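# Move inverted beaker from door bench onto window drying rack

## Task

Pick up the beaker that sits upside down on the shelved bench by the door and hang it over one of the pegs of the drying rack on the shelved bench by the window. It must go far enough onto the peg that the peg alone supports it. The beaker must never touch the floor, and since it is glass it must not drop more than a few centimetres or take a hard knock, because either would break it. At the end the gripper has let go, the robot has moved away, and the robot is upright and not leaning. Success must not rely on the robot still holding or propping anything.

## Robot and tools

ROBOT. An omnidirectional wheeled base carries a column about 1.75 m tall. A carriage on the column rises 0 to 1.0 m (lift_m). It holds two identical six-joint arms, left and right, each ending in a two-finger gripper. The arm bases sit roughly 0.57 m + lift_m above the floor, with carriage parts hanging about 0.15 m below them. A hand reaches about 0.78 m from its shoulder but only about 0.38 m downward below its arm base. A hand is about 0.16 m long and 0.1 m wide, or 0.14 m with the fingers open. The parked arm pose is joints 1 to 6 = 0, 0.05, 0.05, 1.45, 0, 0. Parked, the robot is about 0.95 m wide and 0.7 m long. There are three cameras. carriage_camera is fixed, facing forward and tilted about 20 degrees down. left_wrist_camera and right_wrist_camera look out past the fingertips.

FRAMES. The base frame has its origin on the floor under the base centre, with x forward, y left and z up. left_hand and right_hand are reported in this frame as the midpoint between the finger pads. quat_wxyz rotates the base axes into the hand axes. The hand z axis runs along the fingers, and the fingers open along hand y. A hand pointing straight up with joints 1, 5 and 6 at 0 reads (1, 0, 0, 0). Odometry uses the base frame as it was at the start and counts wheel turns only, so wheel slip shows up as travel. Heading is positive to the left, between -3.142 and 3.142.

execute_actions(actions, cameras). actions is a list holding exactly one action, or none at all to just read state and images. An action may contain "base", "joints", or both; these motions start together. "base" is a relative move from the base's current position and takes exactly one key. translate_m is metres forward (positive) or backward, from -2 to 2. strafe_m is metres sideways, positive left, from -2 to 2. rotate_rad turns in place, counter-clockwise positive, from -6.3 to 6.3. "joints" is a single dictionary covering both arms and the lift, keyed by joint name, and every value is an absolute target, not an offset. lift_m is in metres, 0 to 1. For each arm (left_ and right_ prefixes, same ranges), in radians: joint1 from -2.617 to 3.054 swings the arm about vertical, 0 is forward, positive is left. joint2 (shoulder) from 0 to 3.141: 0 puts the upper arm back and level, 1.57 upright, 3.14 forward and level. joint3 (elbow) from 0 (folded) to 3.141 (straight). joint4 (wrist pitch) from -1.57 to 1.57: 0 is in line with the forearm, positive tips the fingers up. joint5 (wrist yaw) from -1.57 to 1.57, where positive turns the fingers to the RIGHT, the opposite sense to joint1. joint6 (roll) from -2.094 to 2.094, clockwise positive when viewed from the forearm. gripper_m is the pad gap in metres, 0 to 0.093. Arm joints move at up to 1.8 rad/s for joints 1 to 3 and 2.7 rad/s for joints 4 to 6. No action runs longer than 15 s. A joint or base left out of an action may still be driving toward an earlier target. An unknown key or an out-of-range number rejects the whole call and nothing moves. cameras is a list of names, or "all", null or omitted for every camera; [] returns no images.

wait(seconds): 0 to 10 s with no new command; it returns state and images. zoom_image(camera, region): region is [x0, y0, x1, y1] in pixels of that camera's latest full 672x504 image, at most 504x504. read_manual returns only licence texts. finished_scene(scene) takes the current scene number and ends the scene for good, so call it only once the beaker hangs on the peg by itself and the robot is clear.

RESULTS. base_status and joint_status say how each motion ended. "done" for the base means the wheels turned the commanded amount, slip included; a 1 to 2 mm move can stop short and still read done. "off_target" means the joint or base came to rest away from its target and may keep pushing; a gripper holding something usually shows this. After "contact_stop" or "time_out" the target is dropped and the joint holds where it stopped. "joint command not followed" (with a "cause:" line) means a self-collision check blocked that arm's targets and named joints show "not_followed"; the gripper still acts. Such targets may be retried with later actions, so send targets that pass. To recover, move only the blocked arm well away first, and the other arm in a later call. on_its_own lists things you did not command, and "held at" gives a held target, not the actual position. motor_effort gives percent of maximum per motor, with the peak in brackets; readings carry bias and noise. If lift effort keeps dropping as the lift lowers, a hand or its load is resting on something. drive_wheels higher at rest than after a free move means the base is still pressing on something. "ARM HIT" flags a hard self-collision. A Motor temperatures line lists each arm's joints in joint_positions order.

CAUTIONS. Hand readings drift from the truth, more at long reach, and a level hand sags 10 to 17 cm under 1 kg. The base stops on contact, but only after the impact, and it may roll on about 0.3 m after an arm touches something. Arms are not watched during turns. If something blocks a drive, back off about 0.2 m, or turn back, once or twice before trying again. Avoid letting the column strike a bench edge the base slipped under, and do not reverse into such an edge, since that can tip the robot. Arms and grippers never stop on contact; they keep pushing and snap to target once freed. Grip force is about 45 to 60 N per pad, so squeeze the glass gently. Never let the two arms collide or press on each other. Tipping risk is highest with the carriage raised, arms stretched, a load held, or a sudden stop; only images reveal a lean. Stretched arms heat quickly: MOTOR HOT appears from 75 °C, a stop comes at 90 °C, and at 100 °C the arm goes limp and drops what it holds. The robot holds its last command while you compose a reply, so motors keep heating. Loose objects may occasionally get nudged. Carry the beaker low over the bench, never over open floor at height, and lower it gently onto the peg.

Each tool is called by a JSON object that holds its "api" and its "payload".

## Session

{"api": "execute_actions", "payload": {"actions": []}}

Scene clock: 0.00 s.
Motor temperatures (°C, as the motors report them): left_arm=[30 30 30 31 30 31] | right_arm=[28 29 32 28 28 31]
base_odometry: x=+0.000 y=+0.000 heading=+0.000 (m, m, rad; odometry frame)
base_status: not commanded
joint_positions: lift_m=+0.302 left_joint1_rad=+0.023 left_joint2_rad=+0.048 left_joint3_rad=+0.082 left_joint4_rad=+1.397 left_joint5_rad=-0.049 left_joint6_rad=+0.051 left_gripper_m=+0.094 right_joint1_rad=+0.001 right_joint2_rad=+0.034 right_joint3_rad=+0.024 right_joint4_rad=+1.413 right_joint5_rad=+0.020 right_joint6_rad=+0.013 right_gripper_m=+0.094
joint_status: not commanded
motor_effort: lift_m=+18 drive_wheels=+2 (%)
left_hand: x=+0.3044 y=+0.3340 z=+1.3295 quat_wxyz=(+0.997, -0.024, +0.070, +0.038) (m; base frame)
right_hand: x=+0.3139 y=-0.3281 z=+1.3142 quat_wxyz=(+0.996, +0.010, +0.083, +0.006) (m; base frame)
pictures: carriage_camera, left_wrist_camera, right_wrist_camera
Images, in order (width x height): carriage_camera 672x504, left_wrist_camera 672x504, right_wrist_camera 672x504.

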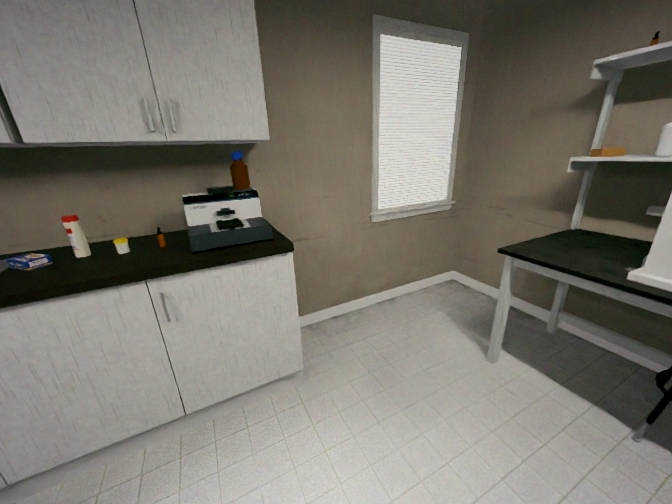

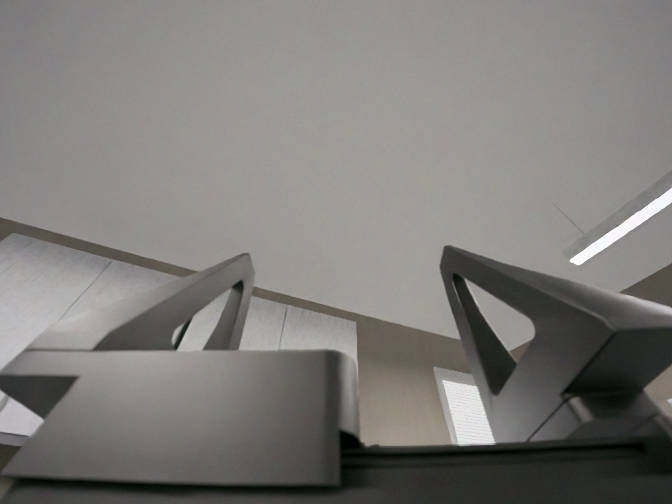

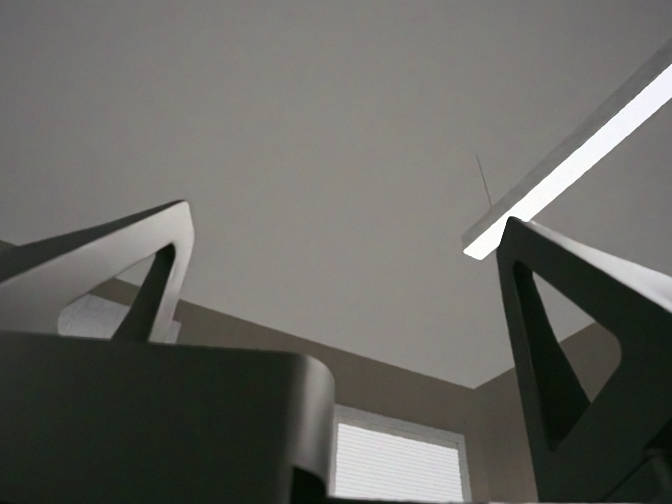

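{"api": "execute_actions", "payload": {"actions": [{"base":{"rotate_rad":-1.2}}], "cameras": ["carriage_camera"]}}

Scene clock: 3.10 s.
Motor temperatures (°C, as the motors report them): left_arm=[30 30 30 31 30 31] | right_arm=[28 30 32 28 28 31]
base_odometry: x=+0.000 y=+0.000 heading=-1.200 (m, m, rad; odometry frame)
base_status: done
joint_positions: lift_m=+0.302 left_joint1_rad=+0.023 left_joint2_rad=+0.048 left_joint3_rad=+0.082 left_joint4_rad=+1.396 left_joint5_rad=-0.049 left_joint6_rad=+0.051 left_gripper_m=+0.094 right_joint1_rad=+0.001 right_joint2_rad=+0.034 right_joint3_rad=+0.024 right_joint4_rad=+1.413 right_joint5_rad=+0.020 right_joint6_rad=+0.013 right_gripper_m=+0.094
joint_status: not commanded
motor_effort: lift_m=+18(18) drive_wheels=+3(8) (%)
left_hand: x=+0.3046 y=+0.3340 z=+1.3295 quat_wxyz=(+0.996, -0.024, +0.070, +0.038) (m; base frame)
right_hand: x=+0.3139 y=-0.3281 z=+1.3142 quat_wxyz=(+0.996, +0.010, +0.083, +0.006) (m; base frame)
pictures: carriage_camera
Images, in order (width x height): carriage_camera 672x504.

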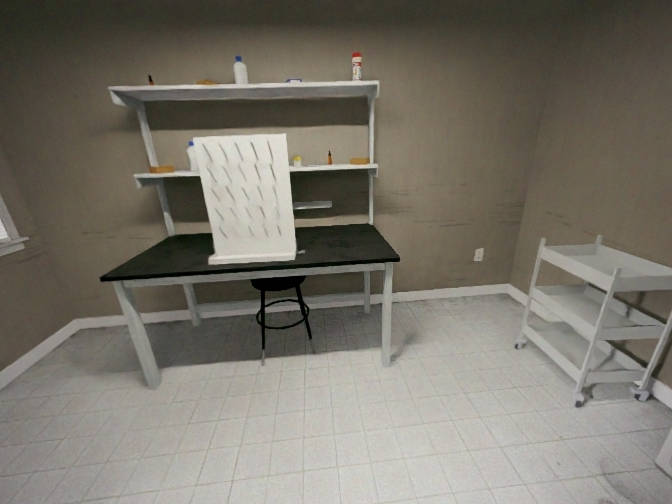

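{"api": "zoom_image", "payload": {"camera": "carriage_camera", "region": [170,120,330,280]}}

{"api": "execute_actions", "payload": {"actions": [{"base":{"rotate_rad":-1.5}}], "cameras": ["carriage_camera"]}}

Region (170, 120, 330, 280) of carriage_camera's 672x504 image, scaled by 3.150, with more detail than that image has.

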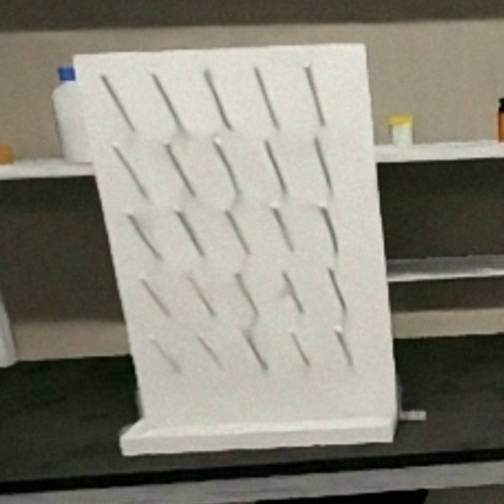

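Scene clock: 6.83 s.
Motor temperatures (°C, as the motors report them): left_arm=[30 30 31 31 30 31] | right_arm=[28 30 33 28 28 31]
base_odometry: x=+0.000 y=+0.000 heading=-2.700 (m, m, rad; odometry frame)
base_status: done
joint_positions: lift_m=+0.302 left_joint1_rad=+0.023 left_joint2_rad=+0.048 left_joint3_rad=+0.082 left_joint4_rad=+1.396 left_joint5_rad=-0.049 left_joint6_rad=+0.051 left_gripper_m=+0.094 right_joint1_rad=+0.001 right_joint2_rad=+0.034 right_joint3_rad=+0.024 right_joint4_rad=+1.413 right_joint5_rad=+0.020 right_joint6_rad=+0.013 right_gripper_m=+0.094
joint_status: not commanded
motor_effort: lift_m=+18(17) drive_wheels=+3(9) (%)
left_hand: x=+0.3046 y=+0.3340 z=+1.3295 quat_wxyz=(+0.996, -0.024, +0.070, +0.038) (m; base frame)
right_hand: x=+0.3139 y=-0.3281 z=+1.3142 quat_wxyz=(+0.996, +0.010, +0.083, +0.006) (m; base frame)
pictures: carriage_camera
Images, in order (width x height): carriage_camera 672x504.

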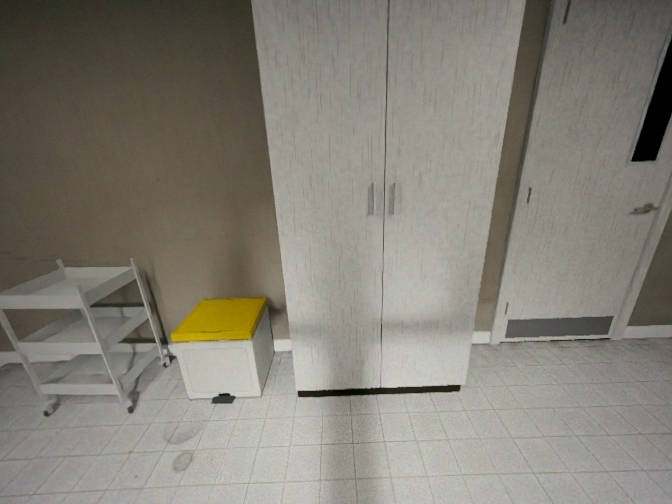

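{"api": "execute_actions", "payload": {"actions": [{"base":{"rotate_rad":-1.55}}], "cameras": ["carriage_camera"]}}

Scene clock: 10.37 s.
Motor temperatures (°C, as the motors report them): left_arm=[30 31 31 31 30 31] | right_arm=[28 30 33 28 28 31]
base_odometry: x=+0.000 y=+0.000 heading=+2.034 (m, m, rad; odometry frame)
base_status: done
joint_positions: lift_m=+0.302 left_joint1_rad=+0.023 left_joint2_rad=+0.048 left_joint3_rad=+0.082 left_joint4_rad=+1.396 left_joint5_rad=-0.049 left_joint6_rad=+0.051 left_gripper_m=+0.094 right_joint1_rad=+0.001 right_joint2_rad=+0.034 right_joint3_rad=+0.024 right_joint4_rad=+1.413 right_joint5_rad=+0.020 right_joint6_rad=+0.013 right_gripper_m=+0.094
joint_status: not commanded
motor_effort: lift_m=+18(18) drive_wheels=+3(9) (%)
left_hand: x=+0.3047 y=+0.3340 z=+1.3295 quat_wxyz=(+0.996, -0.024, +0.071, +0.038) (m; base frame)
right_hand: x=+0.3139 y=-0.3281 z=+1.3142 quat_wxyz=(+0.996, +0.010, +0.083, +0.006) (m; base frame)
pictures: carriage_camera
Images, in order (width x height): carriage_camera 672x504.

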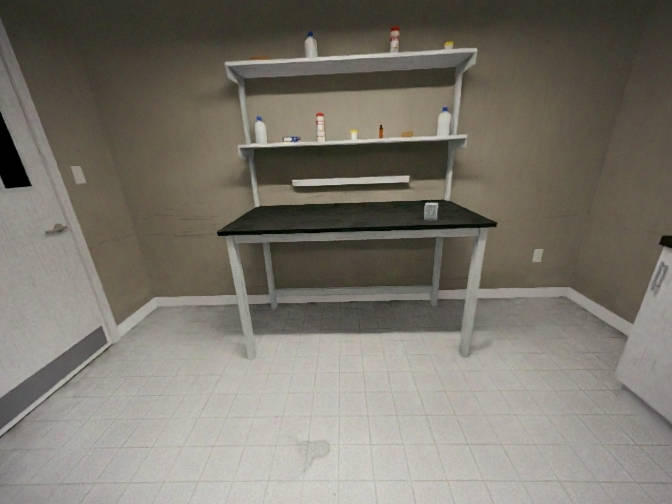

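{"api": "execute_actions", "payload": {"actions": [{"base":{"strafe_m":-0.2},"joints":{"lift_m":0.55}}], "cameras": []}}

{"api": "execute_actions", "payload": {"actions": [{"base":{"translate_m":1.05},"joints":{"right_joint2_rad":2.3,"right_joint3_rad":2.1,"right_joint4_rad":-1.37,"right_joint1_rad":0,"right_joint5_rad":0,"right_joint6_rad":0}}], "cameras": ["carriage_camera","right_wrist_camera"]}}

Scene clock: 15.73 s.
Motor temperatures (°C, as the motors report them): left_arm=[30 31 31 31 30 31] | right_arm=[28 30 34 28 28 31]
base_odometry: x=+0.179 y=+0.089 heading=+2.033 (m, m, rad; odometry frame)
base_status: done
joint_positions: lift_m=+0.550 left_joint1_rad=+0.023 left_joint2_rad=+0.048 left_joint3_rad=+0.082 left_joint4_rad=+1.396 left_joint5_rad=-0.049 left_joint6_rad=+0.051 left_gripper_m=+0.094 right_joint1_rad=+0.001 right_joint2_rad=+0.034 right_joint3_rad=+0.024 right_joint4_rad=+1.413 right_joint5_rad=+0.020 right_joint6_rad=+0.013 right_gripper_m=+0.094
joint_status: all done
motor_effort: lift_m=+19(24) drive_wheels=+4(10) (%)
left_hand: x=+0.3047 y=+0.3340 z=+1.5771 quat_wxyz=(+0.996, -0.024, +0.071, +0.038) (m; base frame)
right_hand: x=+0.3139 y=-0.3281 z=+1.5618 quat_wxyz=(+0.996, +0.010, +0.083, +0.006) (m; base frame)
pictures: none
No camera images: the call's "cameras" was empty. Leave "cameras" out to get every camera's image.

Scene clock: 20.13 s.
Motor temperatures (°C, as the motors report them): left_arm=[30 31 32 31 30 31] | right_arm=[28 33 35 28 28 31]
base_odometry: x=-0.289 y=+1.029 heading=+2.033 (m, m, rad; odometry frame)
base_status: done
joint_positions: lift_m=+0.550 left_joint1_rad=+0.023 left_joint2_rad=+0.048 left_joint3_rad=+0.082 left_joint4_rad=+1.396 left_joint5_rad=-0.049 left_joint6_rad=+0.051 left_gripper_m=+0.094 right_joint1_rad=+0.001 right_joint2_rad=+2.297 right_joint3_rad=+2.067 right_joint4_rad=-1.364 right_joint5_rad=+0.004 right_joint6_rad=+0.004 right_gripper_m=+0.094
joint_status: all done
motor_effort: lift_m=+20(20) drive_wheels=-2(12) (%)
left_hand: x=+0.3046 y=+0.3340 z=+1.5771 quat_wxyz=(+0.996, -0.024, +0.070, +0.038) (m; base frame)
right_hand: x=+0.7130 y=-0.3248 z=+1.2070 quat_wxyz=(-0.011, +0.001, +1.000, -0.002) (m; base frame)
pictures: carriage_camera, right_wrist_camera
camera_calibration (this result's frames):
carriage_camera: T_world_to_cam=[[0.036553, -0.998902, -0.0292862, 0.0359783], [-0.3372, 0.0152585, -0.941309, 1.53055], [0.940723, 0.044283, -0.336272, 0.356389], [0, 0, 0, 1]] pos_world=[0.179523, -0.00319698, 1.56162]
right_wrist_camera: T_world_to_cam=[[0.0131039, -0.998456, -0.0539886, -0.267101], [-0.762128, -0.0449256, 0.645866, -0.254164], [-0.647294, 0.0326829, -0.761539, 1.51338], [0, 0, 0, 1]] pos_world=[0.789395, -0.327568, 1.30223]
Images, in order (width x height): carriage_camera 672x504, right_wrist_camera 672x504.

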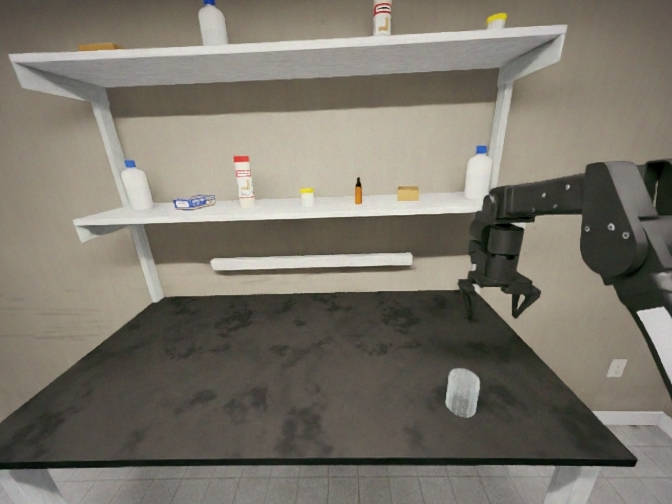

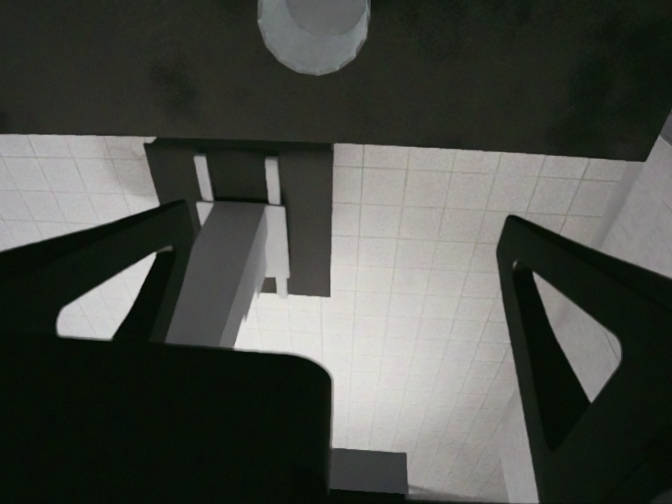

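{"api": "execute_actions", "payload": {"actions": [{"base":{"translate_m":0.035},"joints":{"right_joint1_rad":0.055,"lift_m":0.42}}], "cameras": ["carriage_camera","right_wrist_camera"]}}

Scene clock: 23.90 s.
Motor temperatures (°C, as the motors report them): left_arm=[30 31 32 31 30 31] | right_arm=[28 35 36 28 28 31]
base_odometry: x=-0.304 y=+1.061 heading=+2.032 (m, m, rad; odometry frame)
base_status: done
joint_positions: lift_m=+0.420 left_joint1_rad=+0.023 left_joint2_rad=+0.048 left_joint3_rad=+0.082 left_joint4_rad=+1.396 left_joint5_rad=-0.049 left_joint6_rad=+0.051 left_gripper_m=+0.094 right_joint1_rad=+0.059 right_joint2_rad=+2.300 right_joint3_rad=+2.083 right_joint4_rad=-1.367 right_joint5_rad=+0.001 right_joint6_rad=+0.004 right_gripper_m=+0.094
joint_status: all done
motor_effort: lift_m=+15(15) drive_wheels=+3(9) (%)
left_hand: x=+0.3046 y=+0.3340 z=+1.4478 quat_wxyz=(+0.996, -0.024, +0.070, +0.038) (m; base frame)
right_hand: x=+0.7153 y=-0.2984 z=+1.0804 quat_wxyz=(-0.006, -0.028, +1.000, -0.001) (m; base frame)
pictures: carriage_camera, right_wrist_camera
camera_calibration (this result's frames):
carriage_camera: T_world_to_cam=[[0.036553, -0.998902, -0.0292862, 0.0321906], [-0.3372, 0.0152585, -0.941309, 1.40881], [0.940723, 0.044283, -0.336272, 0.312897], [0, 0, 0, 1]] pos_world=[0.179523, -0.00319698, 1.43228]
right_wrist_camera: T_world_to_cam=[[0.0718361, -0.995813, -0.0565276, -0.286077], [-0.764711, -0.0913732, 0.637862, -0.172792], [-0.640356, -0.00259416, -0.768074, 1.40913], [0, 0, 0, 1]] pos_world=[0.790758, -0.297013, 1.17636]
Images, in order (width x height): carriage_camera 672x504, right_wrist_camera 672x504.

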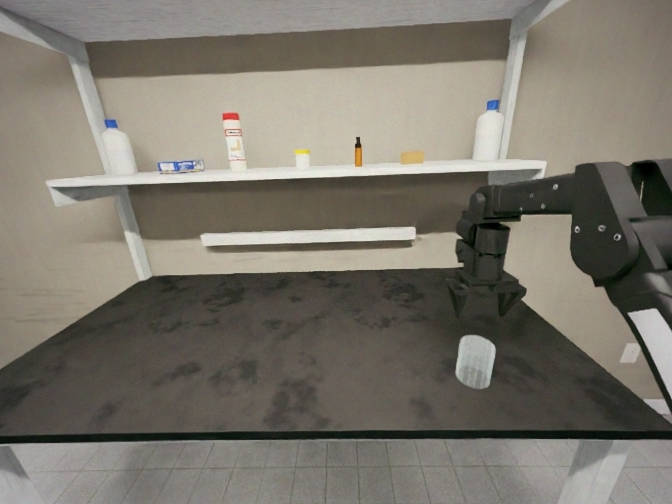

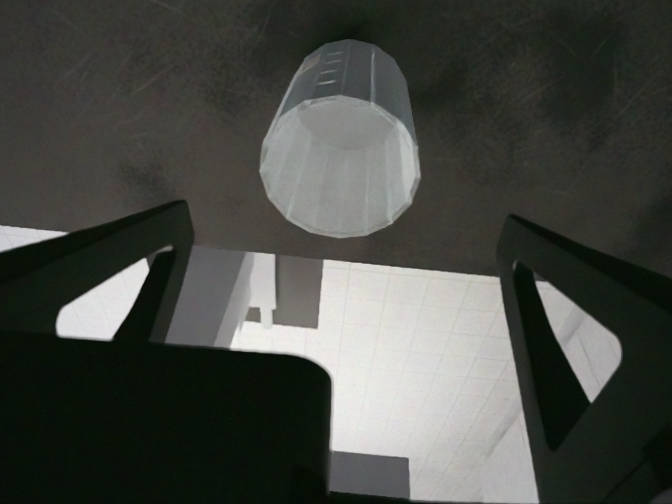

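{"api": "execute_actions", "payload": {"actions": [{"base":{"translate_m":-0.015},"joints":{"right_joint1_rad":0.066,"lift_m":0.375}}], "cameras": ["carriage_camera","right_wrist_camera"]}}

Scene clock: 26.87 s.
Motor temperatures (°C, as the motors report them): left_arm=[30 31 32 31 30 31] | right_arm=[28 37 37 28 28 31]
base_odometry: x=-0.297 y=+1.047 heading=+2.032 (m, m, rad; odometry frame)
base_status: done
joint_positions: lift_m=+0.375 left_joint1_rad=+0.023 left_joint2_rad=+0.048 left_joint3_rad=+0.082 left_joint4_rad=+1.396 left_joint5_rad=-0.049 left_joint6_rad=+0.051 left_gripper_m=+0.094 right_joint1_rad=+0.061 right_joint2_rad=+2.304 right_joint3_rad=+2.083 right_joint4_rad=-1.368 right_joint5_rad=+0.001 right_joint6_rad=+0.004 right_gripper_m=+0.094
joint_status: all done
motor_effort: lift_m=+15(16) drive_wheels=+2(4) (%)
left_hand: x=+0.3047 y=+0.3340 z=+1.4027 quat_wxyz=(+0.996, -0.024, +0.071, +0.038) (m; base frame)
right_hand: x=+0.7147 y=-0.2980 z=+1.0336 quat_wxyz=(-0.009, -0.028, +1.000, -0.001) (m; base frame)
pictures: carriage_camera, right_wrist_camera
camera_calibration (this result's frames):
carriage_camera: T_world_to_cam=[[0.036553, -0.998902, -0.0292862, 0.0308726], [-0.3372, 0.0152585, -0.941309, 1.36644], [0.940723, 0.044283, -0.336272, 0.297763], [0, 0, 0, 1]] pos_world=[0.179523, -0.00319698, 1.38728]
right_wrist_camera: T_world_to_cam=[[0.0726526, -0.99575, -0.0565985, -0.288699], [-0.760951, -0.0920266, 0.64225, -0.150778], [-0.644729, -0.00359246, -0.764402, 1.37185], [0, 0, 0, 1]] pos_world=[0.790714, -0.296419, 1.12915]
Images, in order (width x height): carriage_camera 672x504, right_wrist_camera 672x504.

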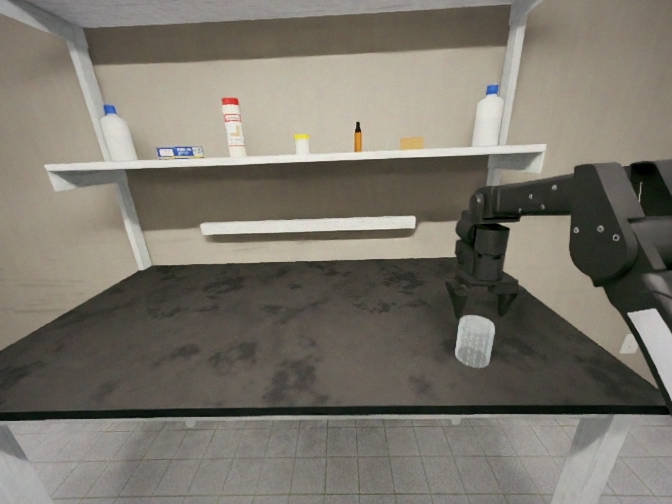

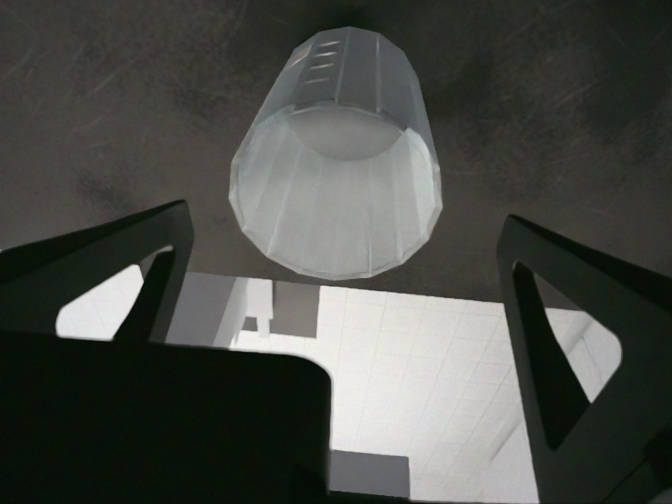

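{"api": "execute_actions", "payload": {"actions": [{"joints":{"right_joint1_rad":0.078,"lift_m":0.333}}], "cameras": ["right_wrist_camera"]}}

{"api": "execute_actions", "payload": {"actions": [{"joints":{"right_gripper_m":0.045}}], "cameras": ["carriage_camera","right_wrist_camera"]}}

Scene clock: 28.23 s.
Motor temperatures (°C, as the motors report them): left_arm=[30 31 32 31 30 31] | right_arm=[28 38 37 28 28 31]
base_odometry: x=-0.297 y=+1.047 heading=+2.032 (m, m, rad; odometry frame)
base_status: not commanded
joint_positions: lift_m=+0.333 left_joint1_rad=+0.023 left_joint2_rad=+0.048 left_joint3_rad=+0.082 left_joint4_rad=+1.396 left_joint5_rad=-0.049 left_joint6_rad=+0.051 left_gripper_m=+0.094 right_joint1_rad=+0.074 right_joint2_rad=+2.307 right_joint3_rad=+2.083 right_joint4_rad=-1.369 right_joint5_rad=+0.001 right_joint6_rad=+0.004 right_gripper_m=+0.094
joint_status: all done
motor_effort: lift_m=+15(16) drive_wheels=+0(3) (%)
left_hand: x=+0.3047 y=+0.3340 z=+1.3608 quat_wxyz=(+0.996, -0.024, +0.071, +0.038) (m; base frame)
right_hand: x=+0.7140 y=-0.2921 z=+0.9905 quat_wxyz=(-0.011, -0.035, +0.999, -0.001) (m; base frame)
pictures: right_wrist_camera
camera_calibration (this result's frames):
right_wrist_camera: T_world_to_cam=[[0.0857468, -0.994706, -0.0566402, -0.294219], [-0.757451, -0.102015, 0.644873, -0.131111], [-0.647237, -0.0123937, -0.762188, 1.33551], [0, 0, 0, 1]] pos_world=[0.790309, -0.289484, 1.08579]
Images, in order (width x height): right_wrist_camera 672x504.

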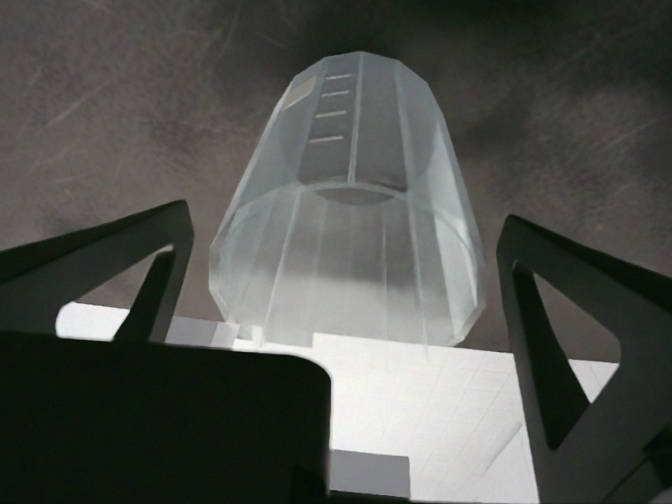

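Scene clock: 28.83 s.
Motor temperatures (°C, as the motors report them): left_arm=[30 31 32 31 30 31] | right_arm=[28 38 37 28 28 31]
base_odometry: x=-0.297 y=+1.047 heading=+2.032 (m, m, rad; odometry frame)
base_status: not commanded
joint_positions: lift_m=+0.333 left_joint1_rad=+0.023 left_joint2_rad=+0.048 left_joint3_rad=+0.082 left_joint4_rad=+1.396 left_joint5_rad=-0.049 left_joint6_rad=+0.051 left_gripper_m=+0.094 right_joint1_rad=+0.074 right_joint2_rad=+2.307 right_joint3_rad=+2.083 right_joint4_rad=-1.369 right_joint5_rad=+0.001 right_joint6_rad=+0.004 right_gripper_m=+0.070
joint_status: right_gripper_m off_target (ended at +0.070, target +0.045)
motor_effort: lift_m=+15(15) drive_wheels=+2(2) (%)
left_hand: x=+0.3047 y=+0.3340 z=+1.3608 quat_wxyz=(+0.996, -0.024, +0.071, +0.038) (m; base frame)
right_hand: x=+0.7140 y=-0.2921 z=+0.9905 quat_wxyz=(-0.011, -0.035, +0.999, -0.001) (m; base frame)
pictures: carriage_camera, right_wrist_camera
camera_calibration (this result's frames):
carriage_camera: T_world_to_cam=[[0.036553, -0.998902, -0.0292862, 0.0296437], [-0.3372, 0.0152585, -0.941309, 1.32694], [0.940723, 0.044283, -0.336272, 0.283653], [0, 0, 0, 1]] pos_world=[0.179523, -0.00319698, 1.34532]
right_wrist_camera: T_world_to_cam=[[0.0857566, -0.994726, -0.0562595, -0.294674], [-0.757468, -0.101776, 0.644891, -0.13105], [-0.647216, -0.0126889, -0.762201, 1.33542], [0, 0, 0, 1]] pos_world=[0.790311, -0.289513, 1.0858]
Images, in order (width x height): carriage_camera 672x504, right_wrist_camera 672x504.

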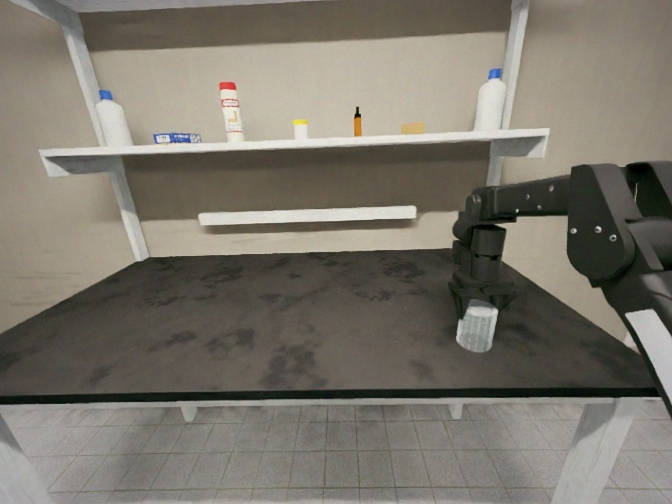

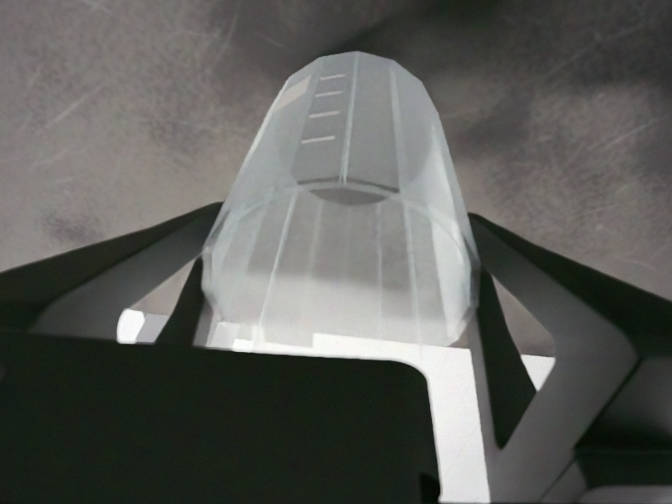

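{"api": "execute_actions", "payload": {"actions": [{"joints":{"lift_m":0.45}}], "cameras": ["carriage_camera"]}}

{"api": "execute_actions", "payload": {"actions": [{"base":{"translate_m":-0.5},"joints":{"right_joint1_rad":0,"right_joint2_rad":1.6,"right_joint3_rad":1.3,"right_joint4_rad":-0.9}}], "cameras": ["carriage_camera"]}}

{"api": "execute_actions", "payload": {"actions": [{"base":{"rotate_rad":-3.122}}], "cameras": ["carriage_camera"]}}

{"api": "execute_actions", "payload": {"actions": [{"base":{"strafe_m":0.35}}], "cameras": []}}

{"api": "execute_actions", "payload": {"actions": [{"base":{"translate_m":1.35}}], "cameras": ["carriage_camera","right_wrist_camera"]}}

Scene clock: 33.00 s.
Motor temperatures (°C, as the motors report them): left_arm=[30 31 33 31 30 31] | right_arm=[28 41 38 28 28 31]
base_odometry: x=-0.297 y=+1.047 heading=+2.032 (m, m, rad; odometry frame)
base_status: not commanded
joint_positions: lift_m=+0.450 left_joint1_rad=+0.023 left_joint2_rad=+0.048 left_joint3_rad=+0.082 left_joint4_rad=+1.396 left_joint5_rad=-0.049 left_joint6_rad=+0.051 left_gripper_m=+0.094 right_joint1_rad=+0.074 right_joint2_rad=+2.308 right_joint3_rad=+2.083 right_joint4_rad=-1.368 right_joint5_rad=+0.001 right_joint6_rad=+0.004 right_gripper_m=+0.070
joint_status: all done
motor_effort: lift_m=+19(24) drive_wheels=+2(2) (%)
left_hand: x=+0.3047 y=+0.3340 z=+1.4771 quat_wxyz=(+0.996, -0.024, +0.071, +0.038) (m; base frame)
right_hand: x=+0.7141 y=-0.2921 z=+1.1062 quat_wxyz=(-0.011, -0.035, +0.999, -0.001) (m; base frame)
pictures: carriage_camera
camera_calibration (this result's frames):
carriage_camera: T_world_to_cam=[[0.036553, -0.998902, -0.0292862, 0.0330497], [-0.3372, 0.0152585, -0.941309, 1.43642], [0.940723, 0.044283, -0.336272, 0.322762], [0, 0, 0, 1]] pos_world=[0.179523, -0.00319698, 1.46162]
Images, in order (width x height): carriage_camera 672x504.

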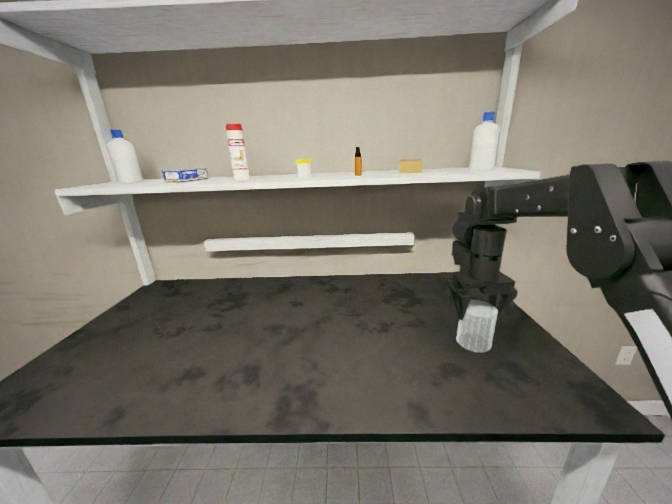

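Scene clock: 36.20 s.
Motor temperatures (°C, as the motors report them): left_arm=[30 31 33 31 30 31] | right_arm=[28 42 38 29 28 31]
base_odometry: x=-0.075 y=+0.600 heading=+2.032 (m, m, rad; odometry frame)
base_status: done
joint_positions: lift_m=+0.450 left_joint1_rad=+0.023 left_joint2_rad=+0.048 left_joint3_rad=+0.082 left_joint4_rad=+1.395 left_joint5_rad=-0.049 left_joint6_rad=+0.051 left_gripper_m=+0.094 right_joint1_rad=-0.004 right_joint2_rad=+1.623 right_joint3_rad=+1.311 right_joint4_rad=-0.912 right_joint5_rad=+0.003 right_joint6_rad=+0.004 right_gripper_m=+0.070
joint_status: all done
motor_effort: lift_m=+20(19) drive_wheels=+0(13) (%)
left_hand: x=+0.3048 y=+0.3340 z=+1.4771 quat_wxyz=(+0.996, -0.024, +0.071, +0.038) (m; base frame)
right_hand: x=+0.6401 y=-0.3266 z=+1.1671 quat_wxyz=(+0.172, +0.004, +0.985, -0.001) (m; base frame)
pictures: carriage_camera
camera_calibration (this result's frames):
carriage_camera: T_world_to_cam=[[0.036553, -0.998902, -0.0292862, 0.0330497], [-0.3372, 0.0152585, -0.941309, 1.43642], [0.940723, 0.044283, -0.336272, 0.322761], [0, 0, 0, 1]] pos_world=[0.179523, -0.00319698, 1.46162]
Images, in order (width x height): carriage_camera 672x504.

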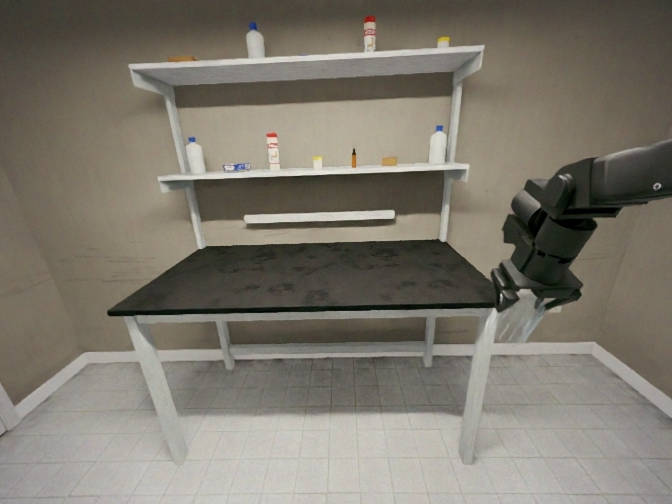

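Scene clock: 40.47 s.
Motor temperatures (°C, as the motors report them): left_arm=[30 31 33 31 30 31] | right_arm=[28 42 38 29 28 31]
base_odometry: x=-0.075 y=+0.600 heading=-1.090 (m, m, rad; odometry frame)
base_status: done
joint_positions: lift_m=+0.450 left_joint1_rad=+0.023 left_joint2_rad=+0.048 left_joint3_rad=+0.082 left_joint4_rad=+1.395 left_joint5_rad=-0.049 left_joint6_rad=+0.051 left_gripper_m=+0.094 right_joint1_rad=-0.005 right_joint2_rad=+1.623 right_joint3_rad=+1.311 right_joint4_rad=-0.900 right_joint5_rad=+0.004 right_joint6_rad=+0.004 right_gripper_m=+0.070
joint_status: not commanded
motor_effort: lift_m=+20(20) drive_wheels=+3(12) (%)
left_hand: x=+0.3050 y=+0.3340 z=+1.4770 quat_wxyz=(+0.996, -0.024, +0.071, +0.038) (m; base frame)
right_hand: x=+0.6429 y=-0.3274 z=+1.1681 quat_wxyz=(+0.178, +0.005, +0.984, -0.002) (m; base frame)
pictures: carriage_camera
camera_calibration (this result's frames):
carriage_camera: T_world_to_cam=[[0.036553, -0.998902, -0.0292862, 0.0330497], [-0.3372, 0.0152585, -0.941309, 1.43642], [0.940723, 0.044283, -0.336272, 0.322762], [0, 0, 0, 1]] pos_world=[0.179523, -0.00319698, 1.46162]
Images, in order (width x height): carriage_camera 672x504.

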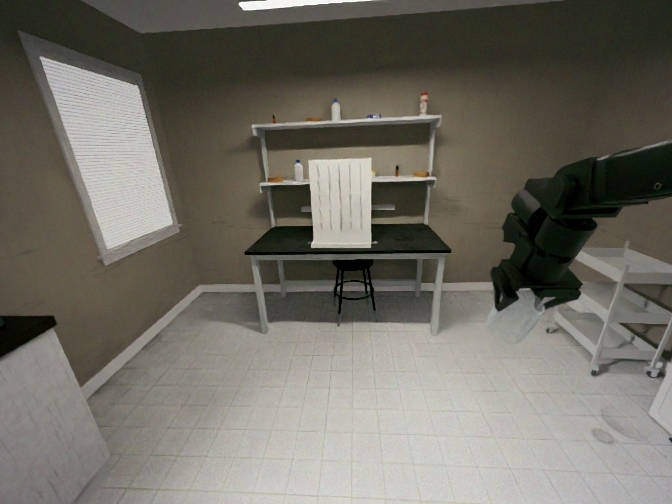

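Scene clock: 43.23 s.
Motor temperatures (°C, as the motors report them): left_arm=[30 31 33 31 30 31] | right_arm=[28 42 38 29 28 31]
base_odometry: x=+0.236 y=+0.761 heading=-1.090 (m, m, rad; odometry frame)
base_status: done
joint_positions: lift_m=+0.450 left_joint1_rad=+0.023 left_joint2_rad=+0.048 left_joint3_rad=+0.082 left_joint4_rad=+1.395 left_joint5_rad=-0.049 left_joint6_rad=+0.051 left_gripper_m=+0.094 right_joint1_rad=-0.002 right_joint2_rad=+1.623 right_joint3_rad=+1.311 right_joint4_rad=-0.900 right_joint5_rad=+0.002 right_joint6_rad=+0.004 right_gripper_m=+0.070
joint_status: not commanded
motor_effort: lift_m=+20(20) drive_wheels=+3(11) (%)
left_hand: x=+0.3050 y=+0.3340 z=+1.4770 quat_wxyz=(+0.996, -0.024, +0.071, +0.038) (m; base frame)
right_hand: x=+0.6429 y=-0.3257 z=+1.1681 quat_wxyz=(+0.178, +0.003, +0.984, -0.001) (m; base frame)
pictures: none
No camera images: the call's "cameras" was empty. Leave "cameras" out to get every camera's image.

Scene clock: 48.23 s.
Motor temperatures (°C, as the motors report them): left_arm=[30 32 33 31 30 31] | right_arm=[28 43 38 29 28 31]
base_odometry: x=+0.860 y=-0.435 heading=-1.090 (m, m, rad; odometry frame)
base_status: done
joint_positions: lift_m=+0.450 left_joint1_rad=+0.023 left_joint2_rad=+0.048 left_joint3_rad=+0.082 left_joint4_rad=+1.395 left_joint5_rad=-0.049 left_joint6_rad=+0.051 left_gripper_m=+0.094 right_joint1_rad=-0.002 right_joint2_rad=+1.623 right_joint3_rad=+1.311 right_joint4_rad=-0.902 right_joint5_rad=+0.002 right_joint6_rad=+0.004 right_gripper_m=+0.070
joint_status: not commanded
motor_effort: lift_m=+19(20) drive_wheels=-2(11) (%)
left_hand: x=+0.3050 y=+0.3340 z=+1.4770 quat_wxyz=(+0.996, -0.024, +0.071, +0.038) (m; base frame)
right_hand: x=+0.6425 y=-0.3257 z=+1.1680 quat_wxyz=(+0.178, +0.003, +0.984, -0.001) (m; base frame)
pictures: carriage_camera, right_wrist_camera
camera_calibration (this result's frames):
carriage_camera: T_world_to_cam=[[0.036553, -0.998902, -0.0292862, 0.0330497], [-0.3372, 0.0152585, -0.941309, 1.43642], [0.940723, 0.044283, -0.336272, 0.322762], [0, 0, 0, 1]] pos_world=[0.179523, -0.00319698, 1.46162]
right_wrist_camera: T_world_to_cam=[[0.0300018, -0.998456, -0.0467462, -0.28847], [-0.947407, -0.0433134, 0.317087, 0.220836], [-0.318622, 0.0347745, -0.947244, 1.44441], [0, 0, 0, 1]] pos_world=[0.678097, -0.328688, 1.2847]
Images, in order (width x height): carriage_camera 672x504, right_wrist_camera 672x504.

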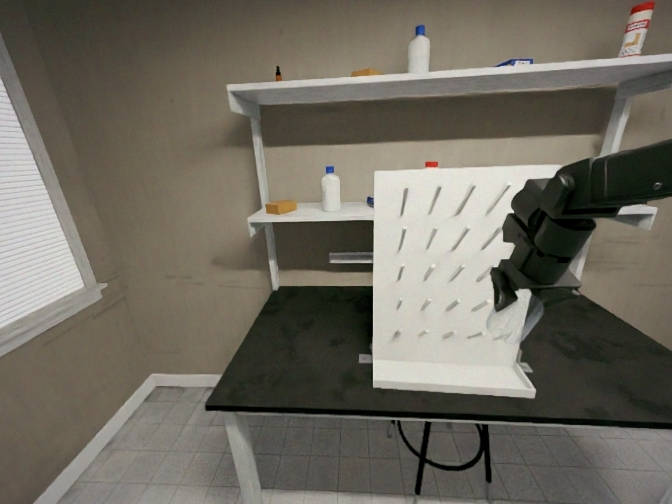

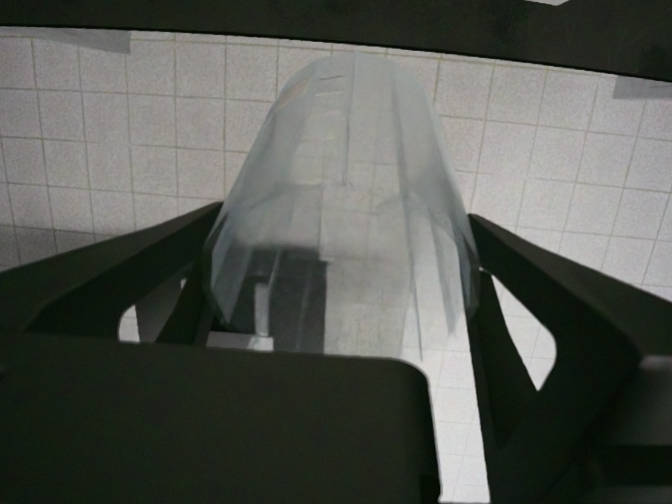

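{"api": "zoom_image", "payload": {"camera": "carriage_camera", "region": [360,160,600,400]}}

Region (360, 160, 600, 400) of carriage_camera's 672x504 image, scaled by 2.100, with more detail than that image has.

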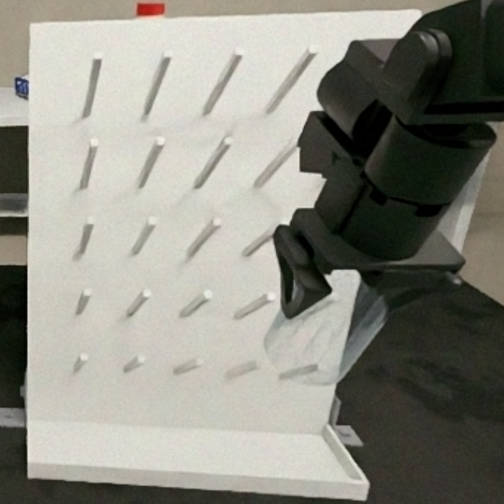

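{"api": "execute_actions", "payload": {"actions": [{"base":{"strafe_m":0.035},"joints":{"lift_m":0.70}}], "cameras": []}}

{"api": "execute_actions", "payload": {"actions": [{"joints":{"right_joint4_rad":-0.49}}], "cameras": ["carriage_camera","right_wrist_camera"]}}

Scene clock: 53.20 s.
Motor temperatures (°C, as the motors report them): left_arm=[30 32 34 31 30 31] | right_arm=[28 43 39 30 28 31]
base_odometry: x=+0.891 y=-0.419 heading=-1.090 (m, m, rad; odometry frame)
base_status: done
joint_positions: lift_m=+0.700 left_joint1_rad=+0.023 left_joint2_rad=+0.048 left_joint3_rad=+0.082 left_joint4_rad=+1.395 left_joint5_rad=-0.049 left_joint6_rad=+0.051 left_gripper_m=+0.094 right_joint1_rad=-0.002 right_joint2_rad=+1.617 right_joint3_rad=+1.311 right_joint4_rad=-0.906 right_joint5_rad=+0.002 right_joint6_rad=+0.004 right_gripper_m=+0.070
joint_status: all done
motor_effort: lift_m=+20(24) drive_wheels=+2(6) (%)
left_hand: x=+0.3049 y=+0.3340 z=+1.7271 quat_wxyz=(+0.996, -0.024, +0.071, +0.038) (m; base frame)
right_hand: x=+0.6415 y=-0.3256 z=+1.4197 quat_wxyz=(+0.178, +0.003, +0.984, -0.001) (m; base frame)
pictures: none
No camera images: the call's "cameras" was empty. Leave "cameras" out to get every camera's image.

Scene clock: 54.23 s.
Motor temperatures (°C, as the motors report them): left_arm=[30 32 34 31 30 31] | right_arm=[28 43 39 30 28 31]
base_odometry: x=+0.891 y=-0.419 heading=-1.090 (m, m, rad; odometry frame)
base_status: not commanded
joint_positions: lift_m=+0.700 left_joint1_rad=+0.023 left_joint2_rad=+0.048 left_joint3_rad=+0.082 left_joint4_rad=+1.395 left_joint5_rad=-0.049 left_joint6_rad=+0.051 left_gripper_m=+0.094 right_joint1_rad=-0.002 right_joint2_rad=+1.617 right_joint3_rad=+1.311 right_joint4_rad=-0.515 right_joint5_rad=+0.002 right_joint6_rad=+0.004 right_gripper_m=+0.070
joint_status: all done
motor_effort: lift_m=+20(19) drive_wheels=-1(3) (%)
left_hand: x=+0.3049 y=+0.3340 z=+1.7271 quat_wxyz=(+0.996, -0.024, +0.071, +0.038) (m; base frame)
right_hand: x=+0.7226 y=-0.3257 z=+1.4698 quat_wxyz=(+0.366, +0.003, +0.931, +0.000) (m; base frame)
pictures: carriage_camera, right_wrist_camera
camera_calibration (this result's frames):
carriage_camera: T_world_to_cam=[[0.036553, -0.998902, -0.0292862, 0.0403713], [-0.3372, 0.0152585, -0.941309, 1.67175], [0.940723, 0.044283, -0.336272, 0.406831], [0, 0, 0, 1]] pos_world=[0.179523, -0.00319698, 1.71162]
right_wrist_camera: T_world_to_cam=[[0.0459875, -0.99844, -0.0316796, -0.310452], [-0.996654, -0.0437139, -0.0690651, 0.804059], [0.0675725, 0.0347497, -0.997109, 1.55008], [0, 0, 0, 1]] pos_world=[0.710903, -0.328683, 1.59129]
Images, in order (width x height): carriage_camera 672x504, right_wrist_camera 672x504.

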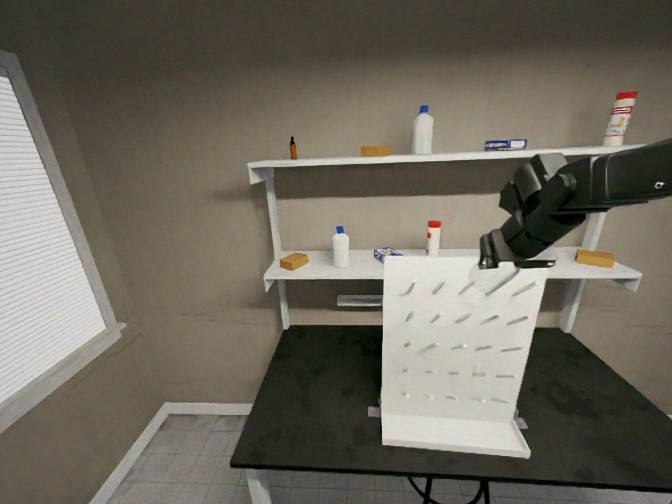

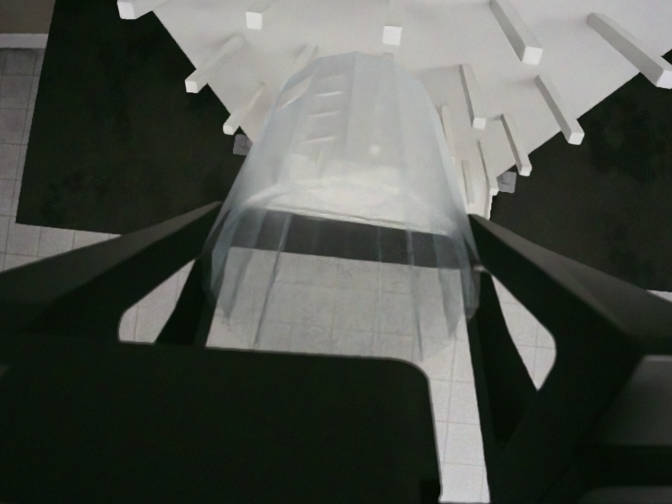

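{"api": "execute_actions", "payload": {"actions": [{"base":{"translate_m":0.038},"joints":{"right_joint1_rad":-0.042,"lift_m":0.66}}], "cameras": ["right_wrist_camera"]}}

Scene clock: 57.17 s.
Motor temperatures (°C, as the motors report them): left_arm=[30 32 34 31 30 31] | right_arm=[28 43 39 31 28 31]
base_odometry: x=+0.909 y=-0.453 heading=-1.090 (m, m, rad; odometry frame)
base_status: done
joint_positions: lift_m=+0.660 left_joint1_rad=+0.023 left_joint2_rad=+0.048 left_joint3_rad=+0.082 left_joint4_rad=+1.395 left_joint5_rad=-0.049 left_joint6_rad=+0.051 left_gripper_m=+0.094 right_joint1_rad=-0.042 right_joint2_rad=+1.611 right_joint3_rad=+1.304 right_joint4_rad=-0.514 right_joint5_rad=+0.001 right_joint6_rad=+0.004 right_gripper_m=+0.070
joint_status: all done
motor_effort: lift_m=+16(15) drive_wheels=-1(3) (%)
left_hand: x=+0.3049 y=+0.3340 z=+1.6876 quat_wxyz=(+0.996, -0.024, +0.071, +0.038) (m; base frame)
right_hand: x=+0.7207 y=-0.3437 z=+1.4306 quat_wxyz=(+0.366, +0.021, +0.930, -0.008) (m; base frame)
pictures: right_wrist_camera
camera_calibration (this result's frames):
right_wrist_camera: T_world_to_cam=[[0.00626543, -0.999471, -0.0319037, -0.300932], [-0.997524, -0.00401182, -0.0702183, 0.814581], [0.0700531, 0.0322646, -0.997021, 1.50892], [0, 0, 0, 1]] pos_world=[0.708745, -0.346189, 1.55202]
Images, in order (width x height): right_wrist_camera 672x504.

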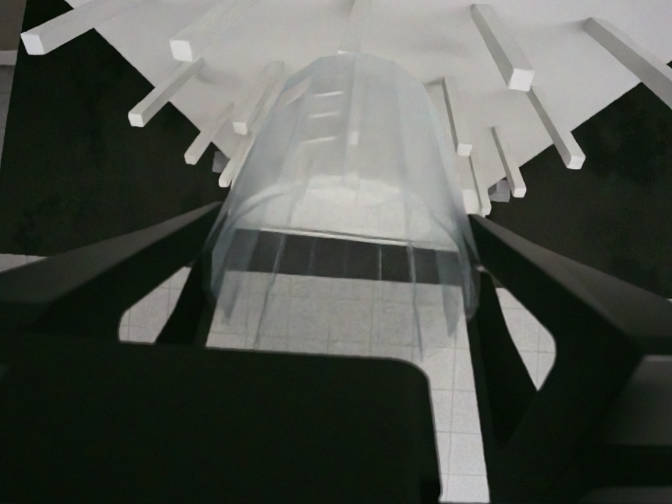

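{"api": "execute_actions", "payload": {"actions": [{"base":{"translate_m":0.04},"joints":{"lift_m":0.626}}], "cameras": ["carriage_camera","right_wrist_camera"]}}

Scene clock: 60.07 s.
Motor temperatures (°C, as the motors report them): left_arm=[30 32 34 31 30 31] | right_arm=[28 43 39 32 28 31]
base_odometry: x=+0.928 y=-0.488 heading=-1.090 (m, m, rad; odometry frame)
base_status: done
joint_positions: lift_m=+0.626 left_joint1_rad=+0.023 left_joint2_rad=+0.048 left_joint3_rad=+0.082 left_joint4_rad=+1.394 left_joint5_rad=-0.049 left_joint6_rad=+0.051 left_gripper_m=+0.094 right_joint1_rad=-0.042 right_joint2_rad=+1.556 right_joint3_rad=+1.304 right_joint4_rad=-0.620 right_joint5_rad=+0.001 right_joint6_rad=+0.004 right_gripper_m=+0.070
joint_status: all done
motor_effort: lift_m=+14(15) drive_wheels=+4(14) (%)
left_hand: x=+0.3052 y=+0.3340 z=+1.6537 quat_wxyz=(+0.996, -0.024, +0.072, +0.038) (m; base frame)
right_hand: x=+0.6975 y=-0.3427 z=+1.4023 quat_wxyz=(+0.342, +0.022, +0.939, -0.007) (m; base frame)
pictures: carriage_camera, right_wrist_camera
camera_calibration (this result's frames):
carriage_camera: T_world_to_cam=[[0.036553, -0.998902, -0.0292862, 0.0382256], [-0.3372, 0.0152585, -0.941309, 1.60278], [0.940723, 0.044283, -0.336272, 0.382192], [0, 0, 0, 1]] pos_world=[0.179523, -0.00319698, 1.63835]
right_wrist_camera: T_world_to_cam=[[0.00457423, -0.999401, -0.0343084, -0.296143], [-0.999808, -0.00391662, -0.0192104, 0.719507], [0.0190645, 0.0343897, -0.999227, 1.52174], [0, 0, 0, 1]] pos_world=[0.691712, -0.345479, 1.52422]
Images, in order (width x height): carriage_camera 672x504, right_wrist_camera 672x504.

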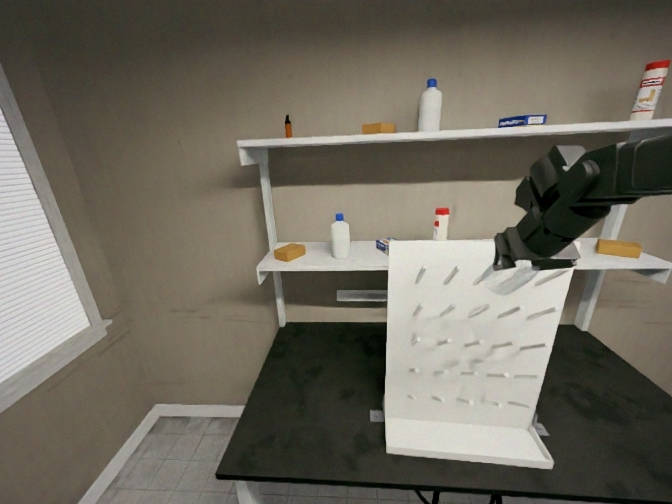

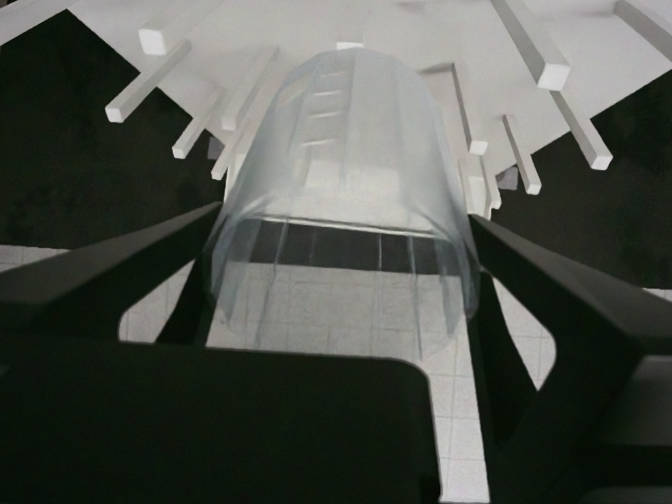

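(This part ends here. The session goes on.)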